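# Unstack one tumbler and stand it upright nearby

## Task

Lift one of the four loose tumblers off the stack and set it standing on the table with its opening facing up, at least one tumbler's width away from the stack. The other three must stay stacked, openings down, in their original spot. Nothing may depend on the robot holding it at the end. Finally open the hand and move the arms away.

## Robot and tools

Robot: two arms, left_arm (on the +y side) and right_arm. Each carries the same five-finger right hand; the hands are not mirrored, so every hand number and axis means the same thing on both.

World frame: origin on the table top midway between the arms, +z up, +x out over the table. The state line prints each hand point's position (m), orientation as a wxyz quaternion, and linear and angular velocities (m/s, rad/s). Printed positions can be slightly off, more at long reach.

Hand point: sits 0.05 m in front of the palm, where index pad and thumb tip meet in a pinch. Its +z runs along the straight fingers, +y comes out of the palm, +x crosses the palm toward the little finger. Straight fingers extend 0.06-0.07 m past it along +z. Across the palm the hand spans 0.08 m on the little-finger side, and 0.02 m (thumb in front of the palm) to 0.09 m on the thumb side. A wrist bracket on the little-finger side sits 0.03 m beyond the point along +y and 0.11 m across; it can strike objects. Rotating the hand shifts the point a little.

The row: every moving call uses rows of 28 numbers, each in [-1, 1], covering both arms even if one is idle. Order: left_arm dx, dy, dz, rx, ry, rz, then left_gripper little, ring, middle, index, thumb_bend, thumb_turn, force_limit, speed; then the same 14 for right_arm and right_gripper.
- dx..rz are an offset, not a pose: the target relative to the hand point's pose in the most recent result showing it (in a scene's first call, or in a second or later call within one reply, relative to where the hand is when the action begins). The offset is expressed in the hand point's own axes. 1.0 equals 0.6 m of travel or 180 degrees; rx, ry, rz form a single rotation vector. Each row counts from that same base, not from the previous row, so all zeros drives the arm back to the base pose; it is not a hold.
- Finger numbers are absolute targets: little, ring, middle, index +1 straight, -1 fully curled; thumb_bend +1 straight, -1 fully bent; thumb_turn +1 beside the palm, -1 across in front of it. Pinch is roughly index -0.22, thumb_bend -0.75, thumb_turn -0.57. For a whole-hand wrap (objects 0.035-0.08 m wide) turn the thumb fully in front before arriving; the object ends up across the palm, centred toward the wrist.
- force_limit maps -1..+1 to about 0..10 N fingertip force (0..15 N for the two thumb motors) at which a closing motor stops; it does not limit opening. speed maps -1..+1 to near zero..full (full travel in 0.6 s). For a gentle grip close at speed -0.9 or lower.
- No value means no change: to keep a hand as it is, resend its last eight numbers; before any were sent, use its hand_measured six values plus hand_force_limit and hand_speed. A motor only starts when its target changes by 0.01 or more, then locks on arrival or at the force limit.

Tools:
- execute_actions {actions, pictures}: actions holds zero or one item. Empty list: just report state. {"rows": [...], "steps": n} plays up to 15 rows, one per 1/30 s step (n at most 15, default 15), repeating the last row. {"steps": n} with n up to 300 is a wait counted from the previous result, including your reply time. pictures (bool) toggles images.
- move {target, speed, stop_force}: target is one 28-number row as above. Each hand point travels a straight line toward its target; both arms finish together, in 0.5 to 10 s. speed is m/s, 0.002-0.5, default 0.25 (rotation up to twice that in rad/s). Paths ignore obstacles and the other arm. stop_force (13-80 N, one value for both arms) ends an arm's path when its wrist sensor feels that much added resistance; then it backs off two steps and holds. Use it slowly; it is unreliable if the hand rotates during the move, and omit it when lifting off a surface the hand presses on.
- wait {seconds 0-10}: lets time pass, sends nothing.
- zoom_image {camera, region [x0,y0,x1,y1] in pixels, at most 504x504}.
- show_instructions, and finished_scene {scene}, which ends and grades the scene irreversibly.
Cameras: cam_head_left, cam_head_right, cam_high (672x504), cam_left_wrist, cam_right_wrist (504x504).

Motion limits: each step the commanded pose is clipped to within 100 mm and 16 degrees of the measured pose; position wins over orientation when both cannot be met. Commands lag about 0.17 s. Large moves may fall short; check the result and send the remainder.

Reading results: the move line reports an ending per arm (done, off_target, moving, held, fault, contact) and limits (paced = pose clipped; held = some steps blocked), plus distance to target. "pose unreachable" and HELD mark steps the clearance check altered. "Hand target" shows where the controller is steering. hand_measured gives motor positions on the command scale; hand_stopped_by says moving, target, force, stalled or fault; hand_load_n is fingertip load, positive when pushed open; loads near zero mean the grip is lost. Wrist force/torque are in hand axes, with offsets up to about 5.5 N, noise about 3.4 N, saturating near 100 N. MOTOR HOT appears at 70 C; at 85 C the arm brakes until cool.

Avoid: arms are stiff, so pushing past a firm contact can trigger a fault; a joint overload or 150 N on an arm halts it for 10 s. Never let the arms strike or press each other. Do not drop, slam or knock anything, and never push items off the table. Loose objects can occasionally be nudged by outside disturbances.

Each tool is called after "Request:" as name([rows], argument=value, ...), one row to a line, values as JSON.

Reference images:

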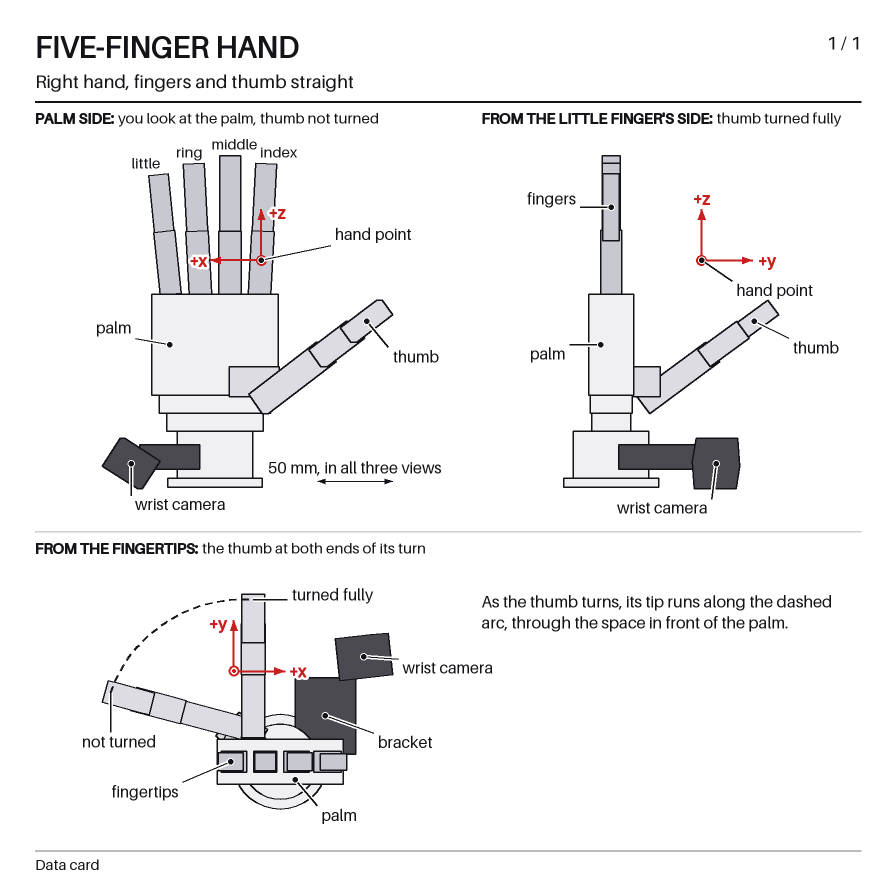

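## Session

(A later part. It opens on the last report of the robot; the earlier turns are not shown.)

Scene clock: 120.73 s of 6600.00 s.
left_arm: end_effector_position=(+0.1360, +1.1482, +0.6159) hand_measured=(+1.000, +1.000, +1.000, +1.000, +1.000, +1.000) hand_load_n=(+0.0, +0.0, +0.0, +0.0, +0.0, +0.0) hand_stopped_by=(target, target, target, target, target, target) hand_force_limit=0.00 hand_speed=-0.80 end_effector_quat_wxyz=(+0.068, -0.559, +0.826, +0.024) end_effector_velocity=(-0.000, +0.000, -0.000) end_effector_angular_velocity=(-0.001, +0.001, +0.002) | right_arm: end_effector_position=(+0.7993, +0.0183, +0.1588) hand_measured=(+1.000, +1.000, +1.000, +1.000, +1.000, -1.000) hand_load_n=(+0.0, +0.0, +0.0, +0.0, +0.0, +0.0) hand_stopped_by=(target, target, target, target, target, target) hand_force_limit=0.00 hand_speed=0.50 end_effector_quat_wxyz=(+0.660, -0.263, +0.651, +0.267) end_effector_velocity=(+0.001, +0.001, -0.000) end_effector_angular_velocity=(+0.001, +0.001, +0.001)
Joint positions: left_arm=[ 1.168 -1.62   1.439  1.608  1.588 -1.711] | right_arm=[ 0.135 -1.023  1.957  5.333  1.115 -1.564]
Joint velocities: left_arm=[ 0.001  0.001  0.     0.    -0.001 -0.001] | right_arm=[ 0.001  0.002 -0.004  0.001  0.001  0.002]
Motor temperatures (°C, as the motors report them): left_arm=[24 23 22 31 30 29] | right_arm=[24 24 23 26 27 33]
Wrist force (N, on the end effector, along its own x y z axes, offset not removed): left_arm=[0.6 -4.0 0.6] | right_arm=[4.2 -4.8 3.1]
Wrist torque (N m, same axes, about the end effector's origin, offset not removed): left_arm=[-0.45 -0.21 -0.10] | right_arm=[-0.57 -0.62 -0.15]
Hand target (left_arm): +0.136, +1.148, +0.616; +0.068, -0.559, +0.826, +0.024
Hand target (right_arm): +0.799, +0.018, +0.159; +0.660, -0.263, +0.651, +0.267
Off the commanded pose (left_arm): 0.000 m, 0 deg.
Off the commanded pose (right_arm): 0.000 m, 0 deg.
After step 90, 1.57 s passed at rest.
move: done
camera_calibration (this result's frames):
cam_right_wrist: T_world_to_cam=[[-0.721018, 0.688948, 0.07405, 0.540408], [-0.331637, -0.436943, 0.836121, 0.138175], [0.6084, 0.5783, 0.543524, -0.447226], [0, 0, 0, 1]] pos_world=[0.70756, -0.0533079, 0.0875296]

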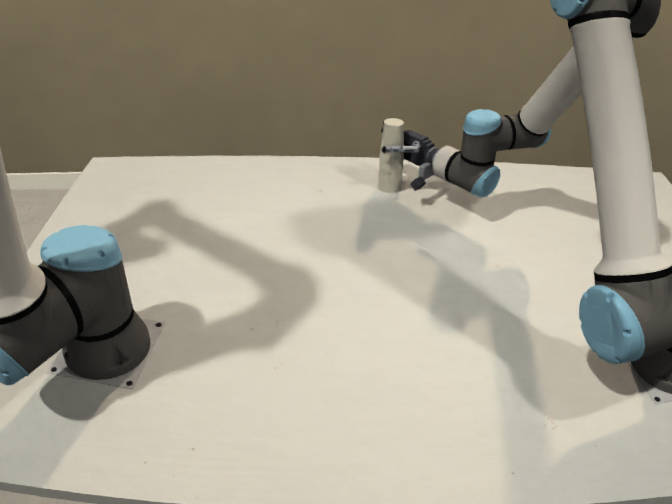

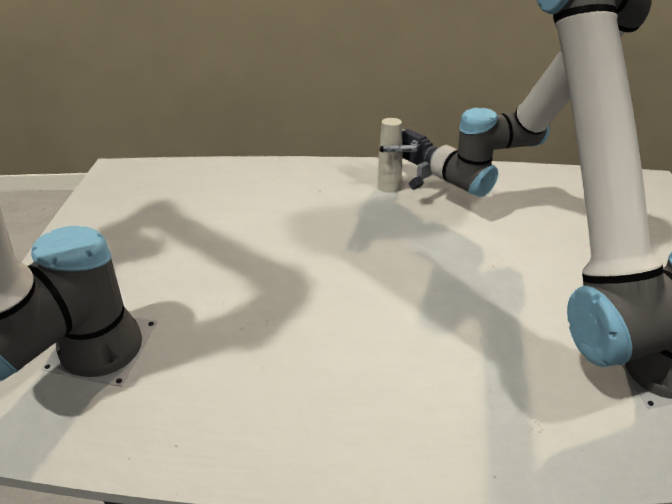

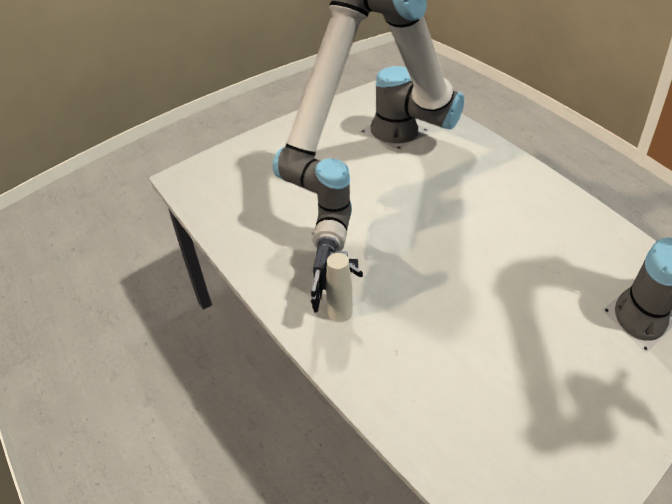

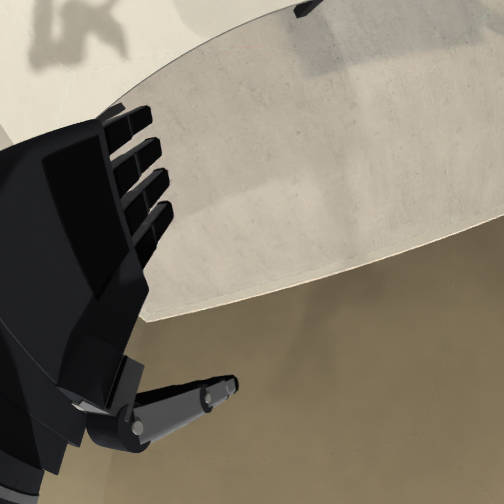

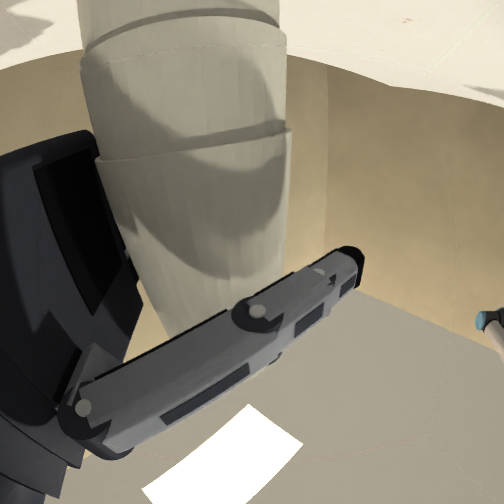

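Request:
move(target=[0,0,0,0,0,0,1,1,1,1,1,1,0,-0.8,0,0,0,0,0,0,1,-1,-1,-1,-1,-1,0.2,-0.6])

Request:
move(target=[0,0,0,0,0,0,1,1,1,1,1,1,0,-0.8,-0.3,0,0,0,0,0,1,-1,-1,-1,-1,-1,0.2,-0.6], speed=0.08)

Scene clock: 126.03 s of 6600.00 s.
left_arm: end_effector_position=(+0.1360, +1.1482, +0.6159) hand_measured=(+1.000, +1.000, +1.000, +1.000, +1.000, +1.000) hand_load_n=(+0.0, +0.0, +0.0, +0.0, +0.0, +0.0) hand_stopped_by=(target, target, target, target, target, target) hand_force_limit=0.00 hand_speed=-0.80 end_effector_quat_wxyz=(+0.068, -0.559, +0.826, +0.024) end_effector_velocity=(-0.001, +0.000, +0.000) end_effector_angular_velocity=(+0.001, -0.001, +0.002) | right_arm: end_effector_position=(+0.7993, +0.0183, +0.1588) hand_measured=(+1.000, +0.072, +0.048, +0.006, +0.416, -1.000) hand_load_n=(+0.0, +4.5, +2.5, +9.5, +13.5, +2.0) hand_stopped_by=(target, force, force, force, force, target) hand_force_limit=0.20 hand_speed=-0.60 end_effector_quat_wxyz=(+0.660, -0.263, +0.651, +0.267) end_effector_velocity=(+0.000, -0.001, -0.000) end_effector_angular_velocity=(+0.002, +0.002, +0.001)
Joint positions: left_arm=[ 1.168 -1.62   1.439  1.608  1.588 -1.711] | right_arm=[ 0.135 -1.023  1.957  5.333  1.115 -1.564]
Joint velocities: left_arm=[ 0.003  0.    -0.001 -0.001  0.001  0.001] | right_arm=[-0.001  0.     0.    -0.    -0.002  0.003]
Motor temperatures (°C, as the motors report them): left_arm=[24 23 22 31 30 29] | right_arm=[24 24 23 26 27 33]
Wrist force (N, on the end effector, along its own x y z axes, offset not removed): left_arm=[-1.7 -2.4 -2.1] | right_arm=[2.5 -3.1 1.8]
Wrist torque (N m, same axes, about the end effector's origin, offset not removed): left_arm=[0.00 0.26 -0.11] | right_arm=[-0.31 -0.63 -0.25]
Hand target (left_arm): +0.136, +1.148, +0.616; +0.068, -0.559, +0.826, +0.024
Hand target (right_arm): +0.799, +0.018, +0.159; +0.660, -0.263, +0.651, +0.267
Off the commanded pose (left_arm): 0.000 m, 0 deg.
Off the commanded pose (right_arm): 0.000 m, 0 deg.
After step 90, 0.53 s passed at rest.
move: done
camera_calibration (this result's frames):
cam_left_wrist: T_world_to_cam=[[-0.894898, 0.443092, -0.0531702, -0.352765], [0.28949, 0.667049, 0.68647, -1.2348], [0.339636, 0.598928, -0.725212, -0.152828], [0, 0, 0, 1]] pos_world=[0.093679, 1.07151, 0.718063]
cam_right_wrist: T_world_to_cam=[[-0.721022, 0.688946, 0.0740309, 0.540414], [-0.331663, -0.436949, 0.836107, 0.138188], [0.60838, 0.578298, 0.543548, -0.447221], [0, 0, 0, 1]] pos_world=[0.707563, -0.0533074, 0.0875391]

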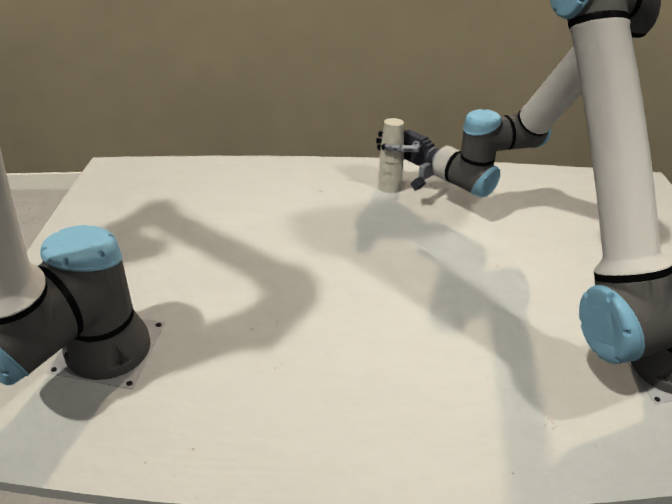

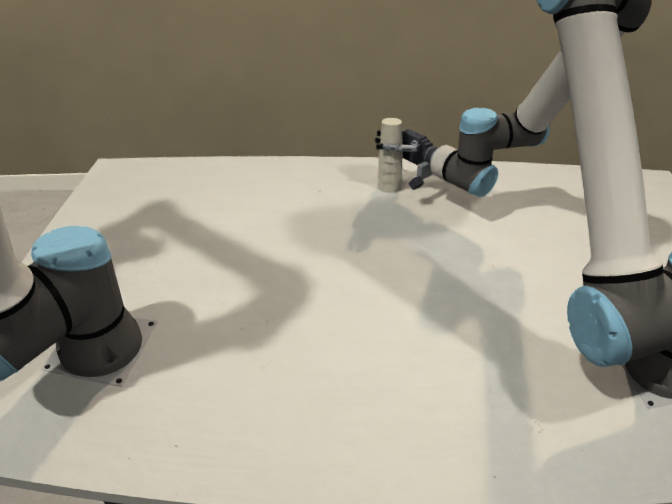

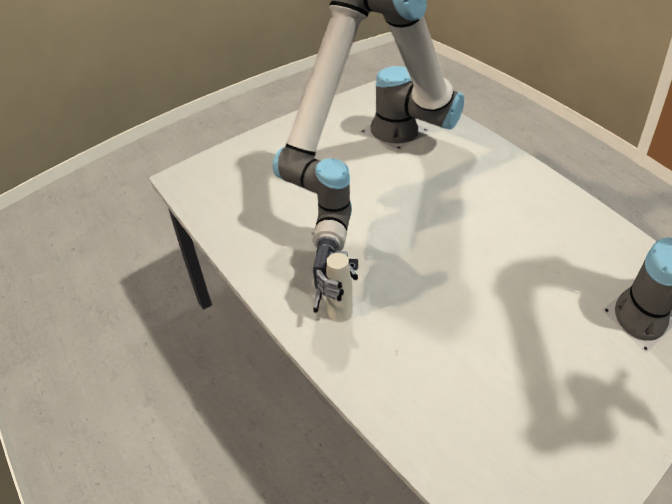

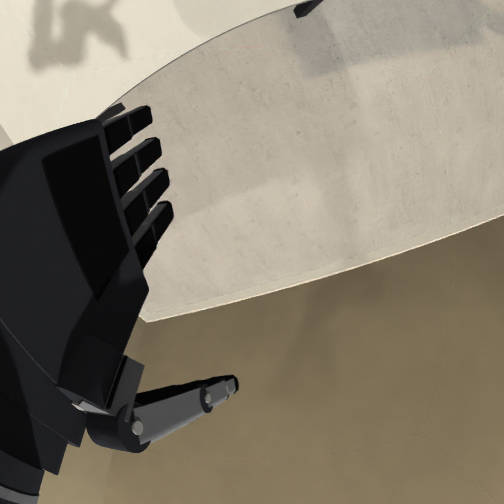

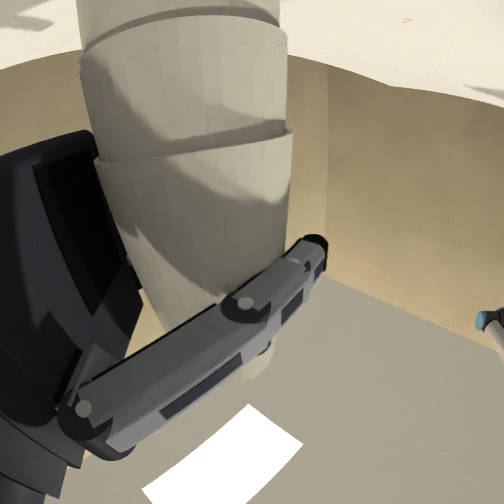

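Scene clock: 128.73 s of 6600.00 s.
left_arm: end_effector_position=(+0.1360, +1.1482, +0.6159) hand_measured=(+1.000, +1.000, +1.000, +1.000, +1.000, +1.000) hand_load_n=(+0.0, +0.0, +0.0, +0.0, +0.0, +0.0) hand_stopped_by=(target, target, target, target, target, target) hand_force_limit=0.00 hand_speed=-0.80 end_effector_quat_wxyz=(+0.068, -0.559, +0.826, +0.024) end_effector_velocity=(-0.000, +0.000, +0.001) end_effector_angular_velocity=(+0.001, -0.001, +0.001) | right_arm: end_effector_position=(+0.7976, +0.0166, +0.3385) hand_measured=(+1.000, +0.072, +0.048, +0.006, +0.416, -1.000) hand_load_n=(+0.0, +4.5, +2.5, +9.5, +13.5, +1.5) hand_stopped_by=(target, force, force, force, force, target) hand_force_limit=0.20 hand_speed=-0.60 end_effector_quat_wxyz=(+0.660, -0.263, +0.651, +0.267) end_effector_velocity=(+0.000, -0.000, +0.002) end_effector_angular_velocity=(-0.001, -0.000, -0.001)
Joint positions: left_arm=[ 1.168 -1.62   1.439  1.608  1.588 -1.711] | right_arm=[ 0.133 -1.246  1.879  5.635  1.113 -1.564]
Joint velocities: left_arm=[ 0.001  0.    -0.001  0.     0.001  0.   ] | right_arm=[-0.    -0.003 -0.002  0.005  0.001 -0.001]
Motor temperatures (°C, as the motors report them): left_arm=[24 23 22 31 30 29] | right_arm=[24 24 23 26 27 33]
Wrist force (N, on the end effector, along its own x y z axes, offset not removed): left_arm=[-0.8 -3.4 -0.5] | right_arm=[-2.1 1.4 -2.3]
Wrist torque (N m, same axes, about the end effector's origin, offset not removed): left_arm=[-0.21 0.14 -0.06] | right_arm=[0.59 0.52 -0.31]
Hand target (left_arm): +0.136, +1.148, +0.616; +0.068, -0.559, +0.826, +0.024
Hand target (right_arm): +0.798, +0.017, +0.339; +0.660, -0.263, +0.651, +0.267
Off the commanded pose (left_arm): 0.000 m, 0 deg.
Off the commanded pose (right_arm): 0.000 m, 0 deg.
move: done
camera_calibration (this result's frames):
cam_left_wrist: T_world_to_cam=[[-0.894898, 0.443092, -0.0531702, -0.352766], [0.28949, 0.667049, 0.68647, -1.2348], [0.339636, 0.598928, -0.725212, -0.152828], [0, 0, 0, 1]] pos_world=[0.0936791, 1.07151, 0.718063]
cam_right_wrist: T_world_to_cam=[[-0.721022, 0.688945, 0.074046, 0.527003], [-0.331673, -0.436976, 0.836089, -0.0133513], [0.608376, 0.578279, 0.543573, -0.542852], [0, 0, 0, 1]] pos_world=[0.70581, -0.0549903, 0.26722]

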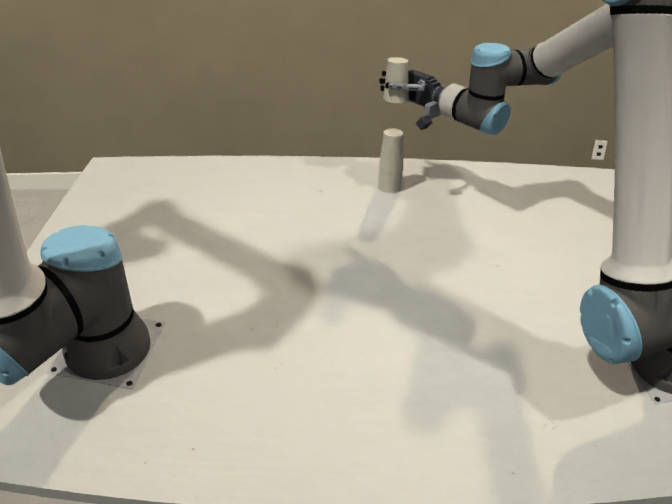

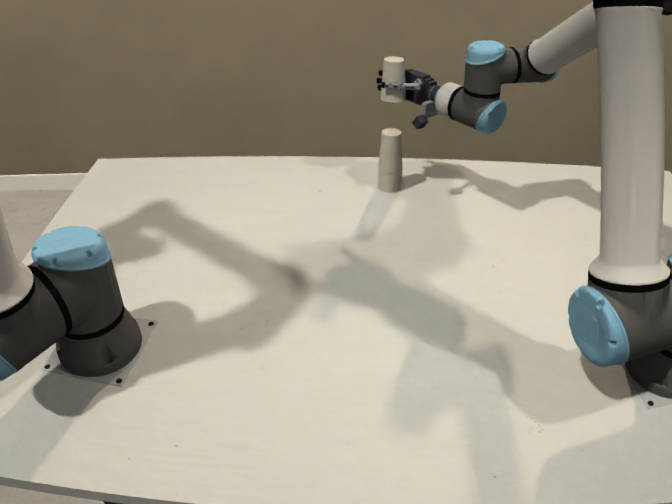

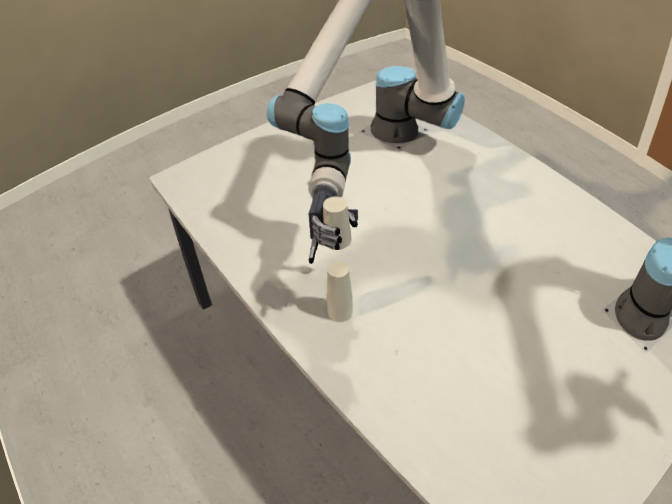

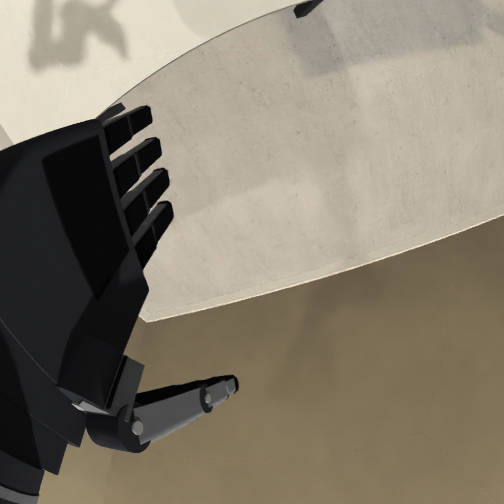

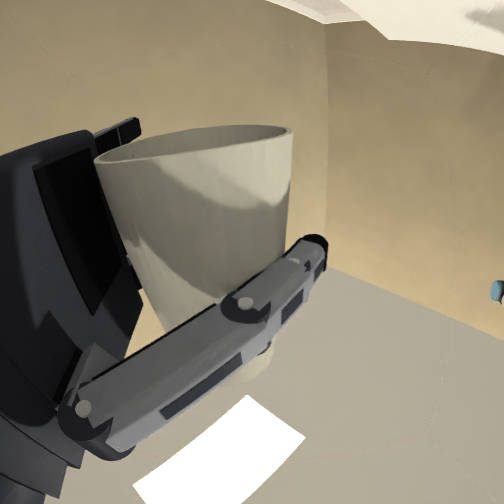

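Request:
move(target=[0,0,0,0,0,0,1,1,1,1,1,1,0,-0.8,0,0,-0.35,0,0,0.5,1,-1,-1,-1,-1,-1,0.2,-0.6], speed=0.2)

Request:
move(target=[0,0,0,0,0,0,1,1,1,1,1,1,0,-0.8,0,0,0,0,0,0.5,1,-1,-1,-1,-1,-1,0.2,-0.6], speed=0.3)

Request:
move(target=[0,0,0,0,0,0,1,1,1,1,1,1,0,-0.8,-0.44,0,0,0,0,0,1,-1,-1,-1,-1,-1,0.2,-0.6], speed=0.1)

Scene clock: 139.90 s of 6600.00 s.
left_arm: end_effector_position=(+0.1360, +1.1482, +0.6159) hand_measured=(+1.000, +1.000, +1.000, +1.000, +1.000, +1.000) hand_load_n=(+0.0, +0.0, +0.0, +0.0, +0.0, +0.0) hand_stopped_by=(target, target, target, target, target, target) hand_force_limit=0.00 hand_speed=-0.80 end_effector_quat_wxyz=(+0.068, -0.559, +0.826, +0.024) end_effector_velocity=(-0.001, +0.000, +0.000) end_effector_angular_velocity=(+0.001, +0.002, -0.000) | right_arm: end_effector_position=(+0.6466, -0.1291, +0.3356) hand_measured=(+1.000, +0.072, +0.048, +0.006, +0.416, -1.000) hand_load_n=(+0.0, +4.5, +2.5, +9.5, +13.5, +2.0) hand_stopped_by=(target, force, force, force, force, target) hand_force_limit=0.20 hand_speed=-0.60 end_effector_quat_wxyz=(+0.279, +0.274, +0.646, +0.655) end_effector_velocity=(-0.001, -0.001, +0.000) end_effector_angular_velocity=(+0.008, +0.007, +0.001)
Joint positions: left_arm=[ 1.168 -1.62   1.439  1.608  1.588 -1.711] | right_arm=[ 0.108 -1.542  2.322  5.488  1.087  0.006]
Joint velocities: left_arm=[-0.    -0.    -0.     0.    -0.002  0.001] | right_arm=[-0.    -0.003  0.003  0.    -0.001  0.01 ]
Motor temperatures (°C, as the motors report them): left_arm=[24 23 22 31 30 29] | right_arm=[24 24 23 26 27 33]
Wrist force (N, on the end effector, along its own x y z axes, offset not removed): left_arm=[-0.9 -2.8 -0.8] | right_arm=[0.2 -1.0 -2.6]
Wrist torque (N m, same axes, about the end effector's origin, offset not removed): left_arm=[-0.15 0.04 0.01] | right_arm=[0.26 0.10 -0.29]
Hand target (left_arm): +0.136, +1.148, +0.616; +0.068, -0.559, +0.826, +0.024
Hand target (right_arm): +0.646, -0.129, +0.336; +0.278, +0.274, +0.646, +0.656
Off the commanded pose (left_arm): 0.000 m, 0 deg.
Off the commanded pose (right_arm): 0.000 m, 0 deg.
After step 90, 3.73 s passed at rest.
move: done
camera_calibration (this result's frames):
cam_left_wrist: T_world_to_cam=[[-0.894898, 0.443092, -0.0531702, -0.352766], [0.28949, 0.667049, 0.68647, -1.2348], [0.339636, 0.598928, -0.725212, -0.152828], [0, 0, 0, 1]] pos_world=[0.093679, 1.07151, 0.718063]
cam_right_wrist: T_world_to_cam=[[0.012506, -0.0898504, 0.995877, -0.365493], [0.205804, -0.9744, -0.0904971, -0.23059], [0.978513, 0.206087, 0.00630575, -0.472211], [0, 0, 0, 1]] pos_world=[0.514091, -0.16021, 0.346096]

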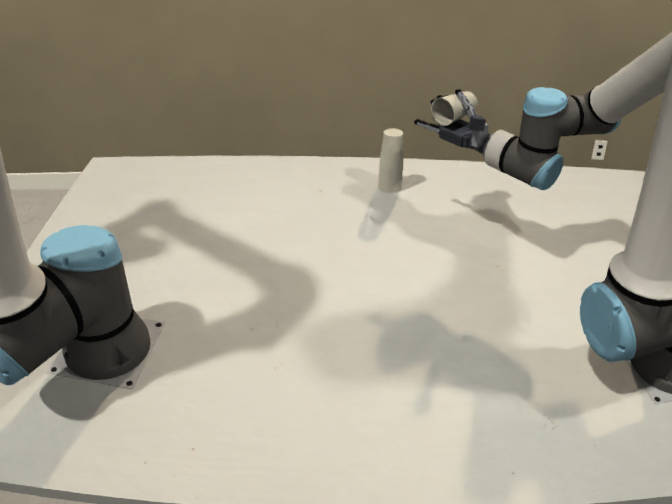

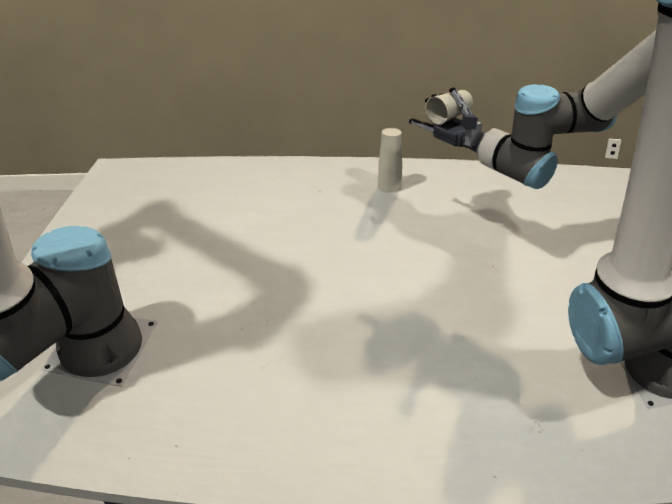

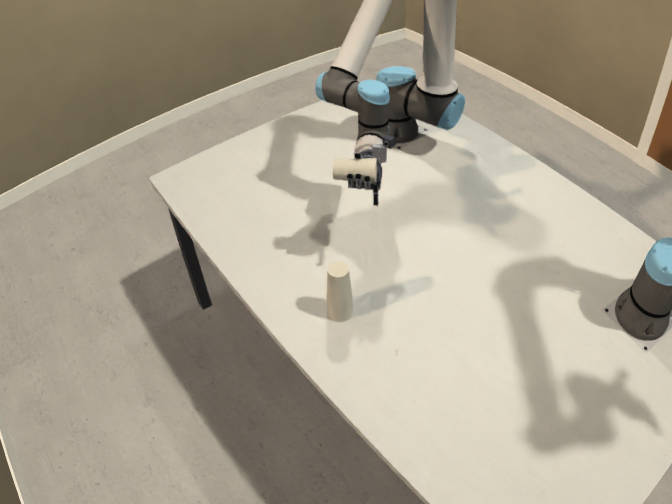

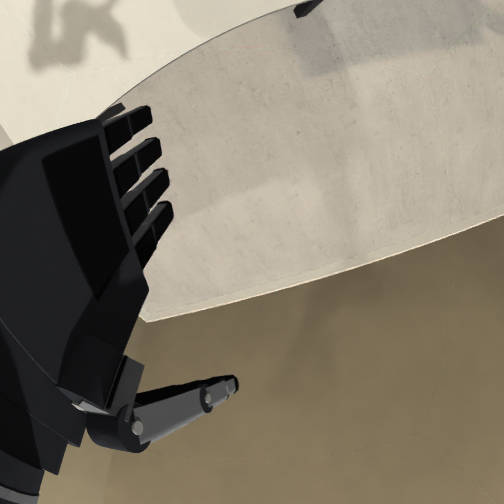

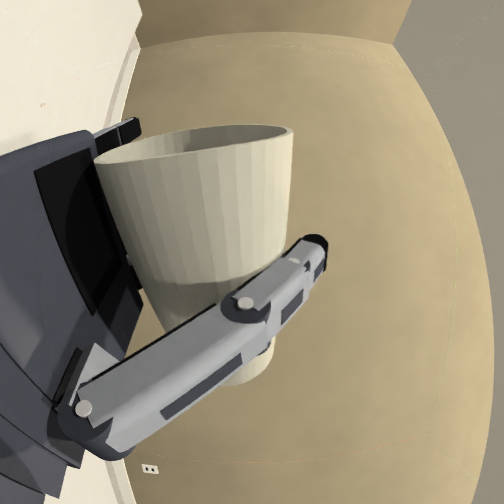

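Scene clock: 143.10 s of 6600.00 s.
left_arm: end_effector_position=(+0.1360, +1.1482, +0.6159) hand_measured=(+1.000, +1.000, +1.000, +1.000, +1.000, +1.000) hand_load_n=(+0.0, +0.0, +0.0, +0.0, +0.0, +0.0) hand_stopped_by=(target, target, target, target, target, target) hand_force_limit=0.00 hand_speed=-0.80 end_effector_quat_wxyz=(+0.068, -0.559, +0.826, +0.024) end_effector_velocity=(-0.002, +0.000, -0.000) end_effector_angular_velocity=(-0.000, +0.002, +0.002) | right_arm: end_effector_position=(+0.6466, -0.1290, +0.3356) hand_measured=(+1.000, +0.072, +0.048, +0.006, +0.416, -1.000) hand_load_n=(+0.0, +4.0, +2.0, +9.5, +13.5, +2.5) hand_stopped_by=(target, force, force, force, force, target) hand_force_limit=0.20 hand_speed=-0.60 end_effector_quat_wxyz=(-0.266, +0.651, +0.264, +0.661) end_effector_velocity=(+0.000, +0.000, +0.000) end_effector_angular_velocity=(+0.009, +0.008, +0.001)
Joint positions: left_arm=[ 1.168 -1.62   1.439  1.608  1.588 -1.711] | right_arm=[ 0.169 -1.67   2.239  5.698  1.149  1.575]
Joint velocities: left_arm=[ 0.002 -0.     0.001  0.    -0.001  0.001] | right_arm=[-0.001 -0.001 -0.001  0.001 -0.002  0.013]
Motor temperatures (°C, as the motors report them): left_arm=[24 23 22 31 30 29] | right_arm=[24 24 23 26 27 33]
Wrist force (N, on the end effector, along its own x y z axes, offset not removed): left_arm=[-3.2 -3.9 -1.1] | right_arm=[0.7 -2.1 -3.9]
Wrist torque (N m, same axes, about the end effector's origin, offset not removed): left_arm=[-0.37 0.41 -0.29] | right_arm=[0.37 0.17 -0.32]
Hand target (left_arm): +0.136, +1.148, +0.616; +0.068, -0.559, +0.826, +0.024
Hand target (right_arm): +0.647, -0.129, +0.336; -0.266, +0.651, +0.263, +0.660
Off the commanded pose (left_arm): 0.000 m, 0 deg.
Off the commanded pose (right_arm): 0.000 m, 0 deg.
move: done
camera_calibration (this result's frames):
cam_left_wrist: T_world_to_cam=[[-0.894898, 0.443092, -0.0531703, -0.352765], [0.28949, 0.667049, 0.68647, -1.2348], [0.339636, 0.598928, -0.725212, -0.152828], [0, 0, 0, 1]] pos_world=[0.0936791, 1.07151, 0.718063]
cam_right_wrist: T_world_to_cam=[[0.664824, -0.743447, -0.0727699, -0.512962], [-0.429448, -0.300679, -0.851567, 0.522626], [0.611215, 0.597393, -0.51917, -0.00790601], [0, 0, 0, 1]] pos_world=[0.570302, -0.219494, 0.403619]

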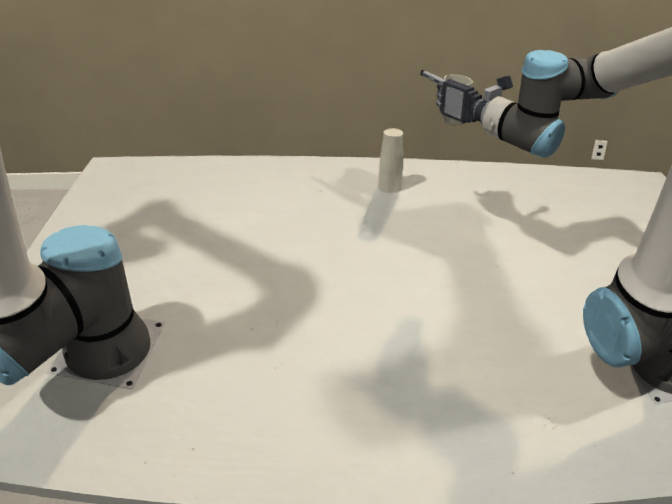

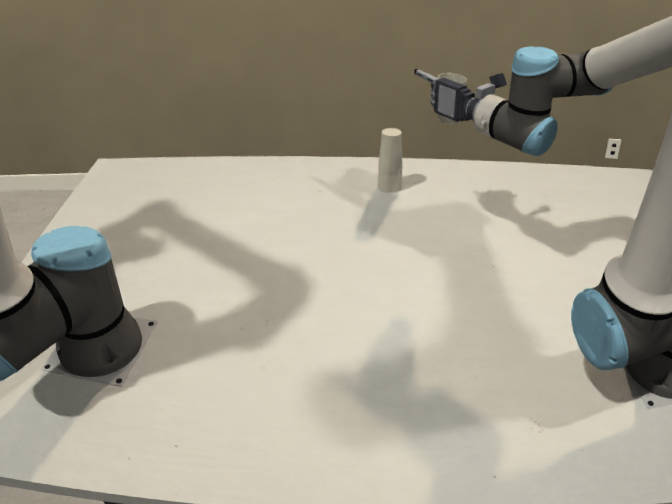

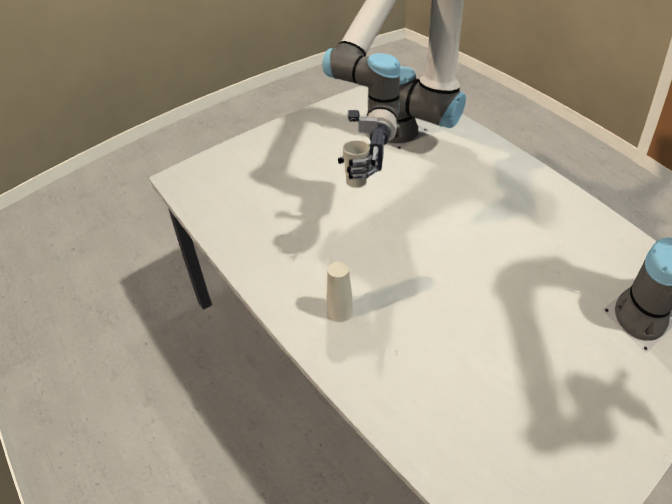

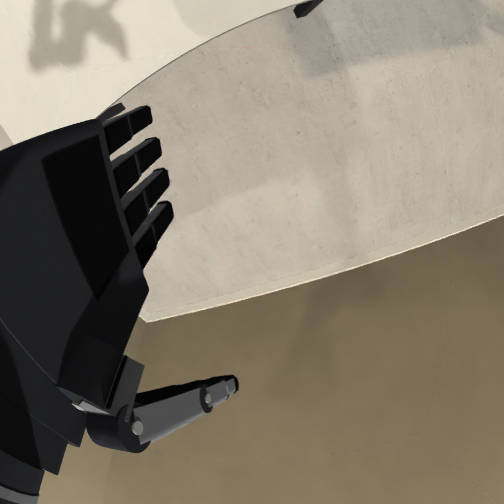

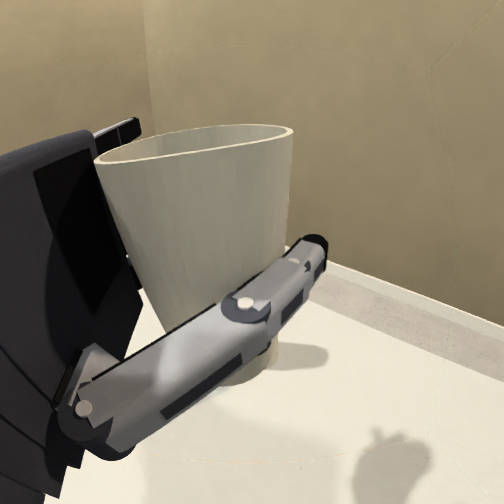

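Scene clock: 146.23 s of 6600.00 s.
left_arm: end_effector_position=(+0.1360, +1.1482, +0.6159) hand_measured=(+1.000, +1.000, +1.000, +1.000, +1.000, +1.000) hand_load_n=(+0.0, +0.0, +0.0, +0.0, +0.0, +0.0) hand_stopped_by=(target, target, target, target, target, target) hand_force_limit=0.00 hand_speed=-0.80 end_effector_quat_wxyz=(+0.068, -0.559, +0.826, +0.024) end_effector_velocity=(+0.001, -0.000, +0.002) end_effector_angular_velocity=(+0.002, -0.002, -0.000) | right_arm: end_effector_position=(+0.6496, -0.1271, +0.0720) hand_measured=(+1.000, +0.072, +0.048, +0.006, +0.416, -1.000) hand_load_n=(+0.0, +4.0, +2.0, +9.5, +13.5, +2.5) hand_stopped_by=(target, force, force, force, force, target) hand_force_limit=0.20 hand_speed=-0.60 end_effector_quat_wxyz=(-0.266, +0.651, +0.264, +0.661) end_effector_velocity=(+0.000, +0.000, -0.002) end_effector_angular_velocity=(+0.001, -0.000, +0.001)
Joint positions: left_arm=[ 1.168 -1.62   1.439  1.608  1.588 -1.711] | right_arm=[ 0.171 -1.203  2.408  5.062  1.151  1.575]
Joint velocities: left_arm=[-0.002 -0.001 -0.003  0.     0.001 -0.001] | right_arm=[-0.     0.006 -0.    -0.007 -0.001  0.001]
Motor temperatures (°C, as the motors report them): left_arm=[24 23 22 31 30 29] | right_arm=[24 24 23 26 27 33]
Wrist force (N, on the end effector, along its own x y z axes, offset not removed): left_arm=[-0.7 -2.1 -3.9] | right_arm=[-0.8 2.9 -0.8]
Wrist torque (N m, same axes, about the end effector's origin, offset not removed): left_arm=[0.17 0.12 -0.05] | right_arm=[0.66 0.26 -0.29]
Hand target (left_arm): +0.136, +1.148, +0.616; +0.068, -0.559, +0.826, +0.024
Hand target (right_arm): +0.650, -0.127, +0.072; -0.266, +0.651, +0.264, +0.661
Off the commanded pose (left_arm): 0.000 m, 0 deg.
Off the commanded pose (right_arm): 0.000 m, 0 deg.
move: done
camera_calibration (this result's frames):
cam_left_wrist: T_world_to_cam=[[-0.894898, 0.443092, -0.0531703, -0.352766], [0.28949, 0.667049, 0.68647, -1.2348], [0.339636, 0.598928, -0.725212, -0.152828], [0, 0, 0, 1]] pos_world=[0.0936791, 1.07151, 0.718063]
cam_right_wrist: T_world_to_cam=[[0.66482, -0.74345, -0.0727746, -0.532642], [-0.429507, -0.300727, -0.85152, 0.299997], [0.611177, 0.597365, -0.519247, -0.147762], [0, 0, 0, 1]] pos_world=[0.573271, -0.217507, 0.139966]

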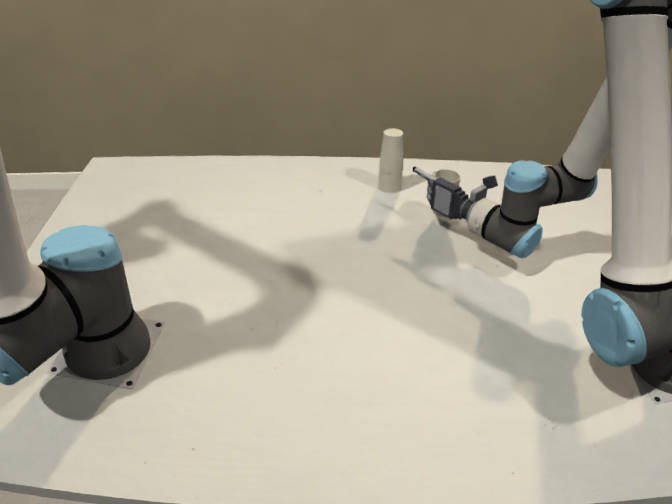

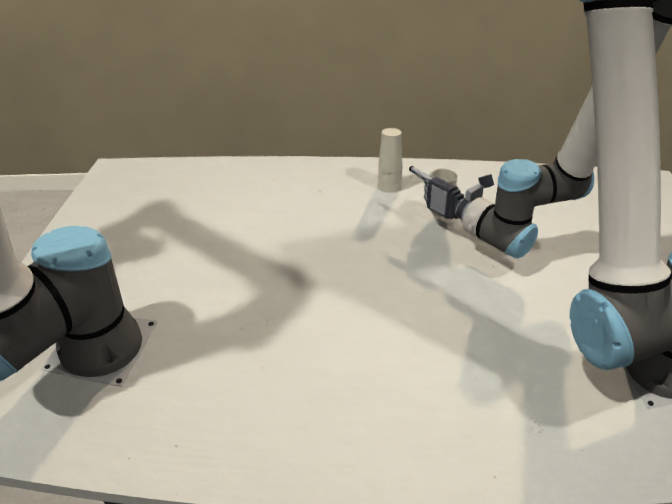

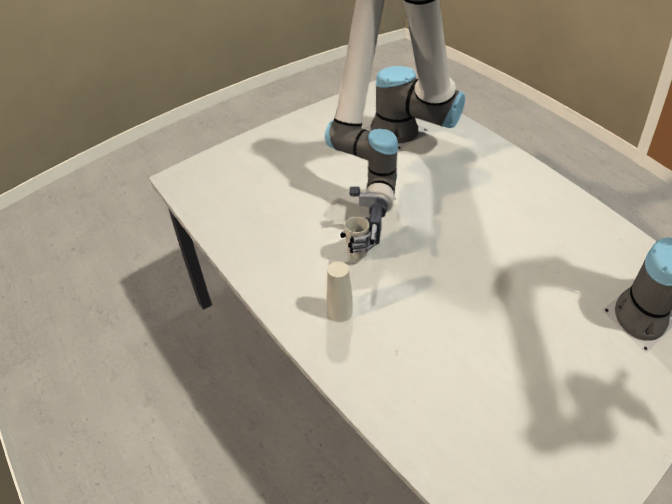

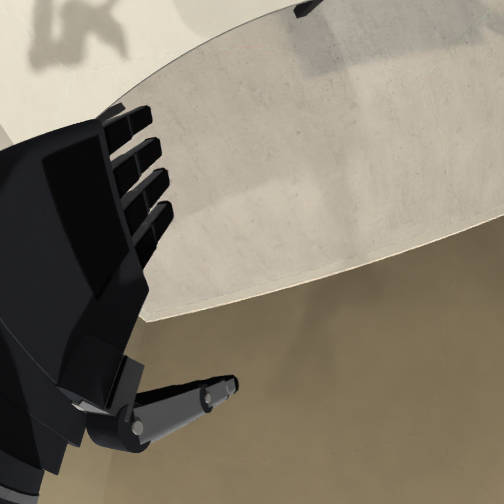

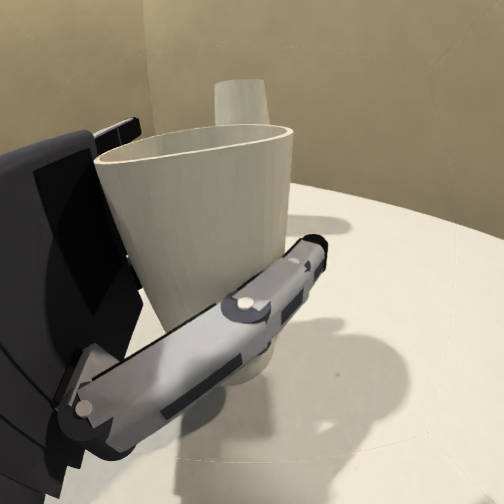

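Request:
move(target=[0,0,0,0,0,0,1,1,1,1,1,1,0,-0.8,-0.07,0,0,0,0,0,1,-1,-1,-1,-1,-1,0.2,-0.6], speed=0.006, stop_force=13)

Scene clock: 152.67 s of 6600.00 s.
left_arm: end_effector_position=(+0.1360, +1.1482, +0.6159) hand_measured=(+1.000, +1.000, +1.000, +1.000, +1.000, +1.000) hand_load_n=(+0.0, +0.0, +0.0, +0.0, +0.0, +0.0) hand_stopped_by=(target, target, target, target, target, target) hand_force_limit=0.00 hand_speed=-0.80 end_effector_quat_wxyz=(+0.068, -0.559, +0.826, +0.024) end_effector_velocity=(+0.000, -0.001, +0.001) end_effector_angular_velocity=(-0.001, -0.003, +0.001) | right_arm: end_effector_position=(+0.6499, -0.1269, +0.0498) hand_measured=(+1.000, +0.072, +0.048, +0.006, +0.416, -1.000) hand_load_n=(+0.0, +6.0, +3.0, +9.5, +13.0, -1.0) hand_stopped_by=(target, force, force, force, force, target) hand_force_limit=0.20 hand_speed=-0.60 end_effector_quat_wxyz=(-0.266, +0.651, +0.264, +0.661) end_effector_velocity=(+0.000, -0.000, +0.002) end_effector_angular_velocity=(-0.001, +0.001, +0.001)
Joint positions: left_arm=[ 1.168 -1.62   1.439  1.608  1.588 -1.711] | right_arm=[ 0.171 -1.152  2.41   5.009  1.151  1.575]
Joint velocities: left_arm=[ 0.    -0.001 -0.     0.     0.003 -0.001] | right_arm=[-0.001 -0.005 -0.     0.007 -0.001 -0.001]
Motor temperatures (°C, as the motors report them): left_arm=[24 23 22 31 30 29] | right_arm=[24 24 23 26 27 33]
Wrist force (N, on the end effector, along its own x y z axes, offset not removed): left_arm=[-0.8 -0.2 -1.1] | right_arm=[12.4 -3.3 0.3]
Wrist torque (N m, same axes, about the end effector's origin, offset not removed): left_arm=[0.18 0.04 0.05] | right_arm=[-0.02 0.06 -0.32]
Hand target (left_arm): +0.136, +1.148, +0.616; +0.068, -0.559, +0.826, +0.024
Hand target (right_arm): +0.650, -0.127, +0.050; -0.266, +0.651, +0.264, +0.661
Off the commanded pose (left_arm): 0.000 m, 0 deg.
Off the commanded pose (right_arm): 0.020 m, 0 deg.
move: contact (right_arm)
camera_calibration (this result's frames):
cam_left_wrist: T_world_to_cam=[[-0.894898, 0.443092, -0.0531702, -0.352766], [0.28949, 0.667049, 0.68647, -1.2348], [0.339636, 0.598928, -0.725212, -0.152828], [0, 0, 0, 1]] pos_world=[0.0936791, 1.07151, 0.718063]
cam_right_wrist: T_world_to_cam=[[0.664846, -0.743435, -0.0726961, -0.534322], [-0.429354, -0.300692, -0.85161, 0.281243], [0.611257, 0.597401, -0.519111, -0.159607], [0, 0, 0, 1]] pos_world=[0.573555, -0.217317, 0.117812]

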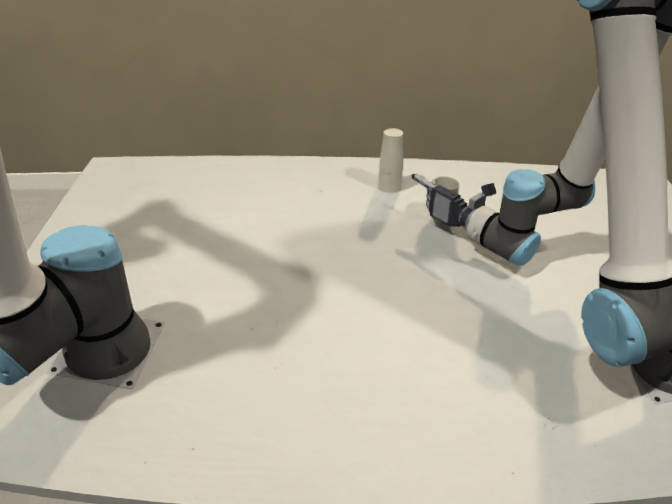

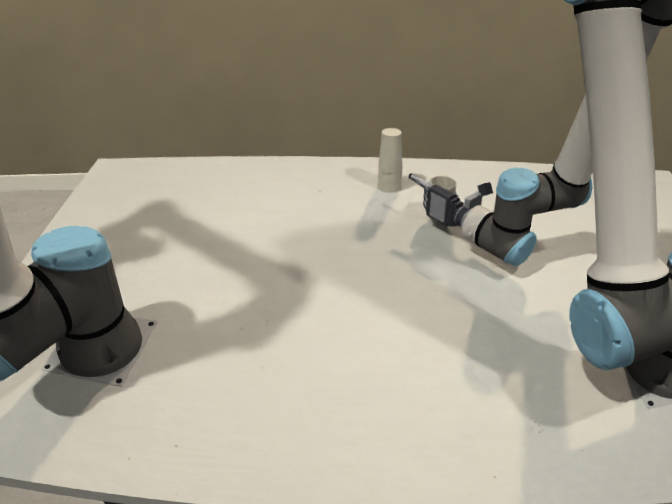

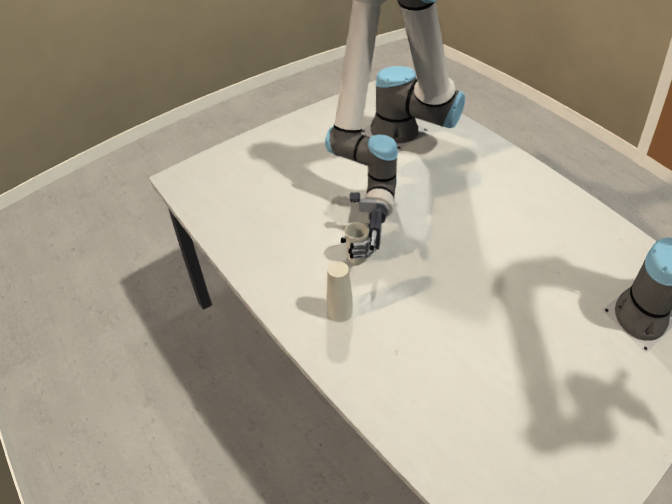

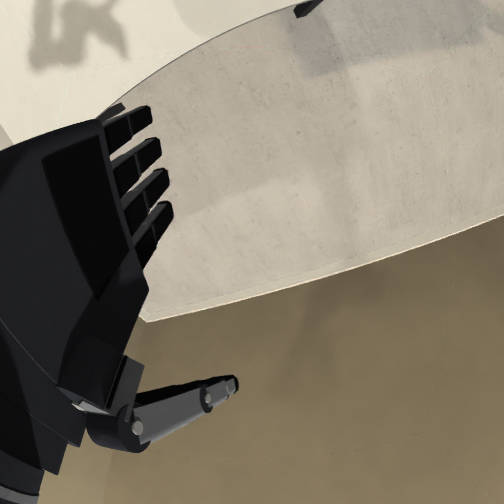

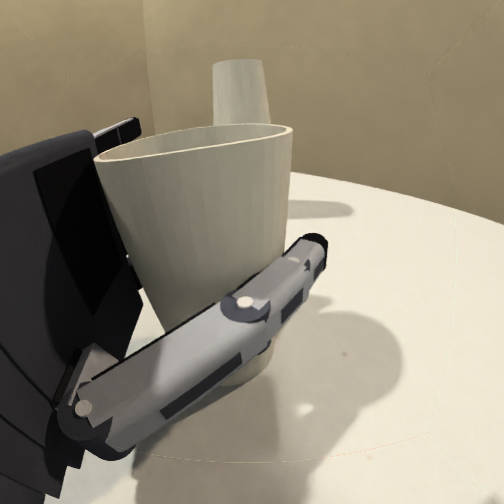

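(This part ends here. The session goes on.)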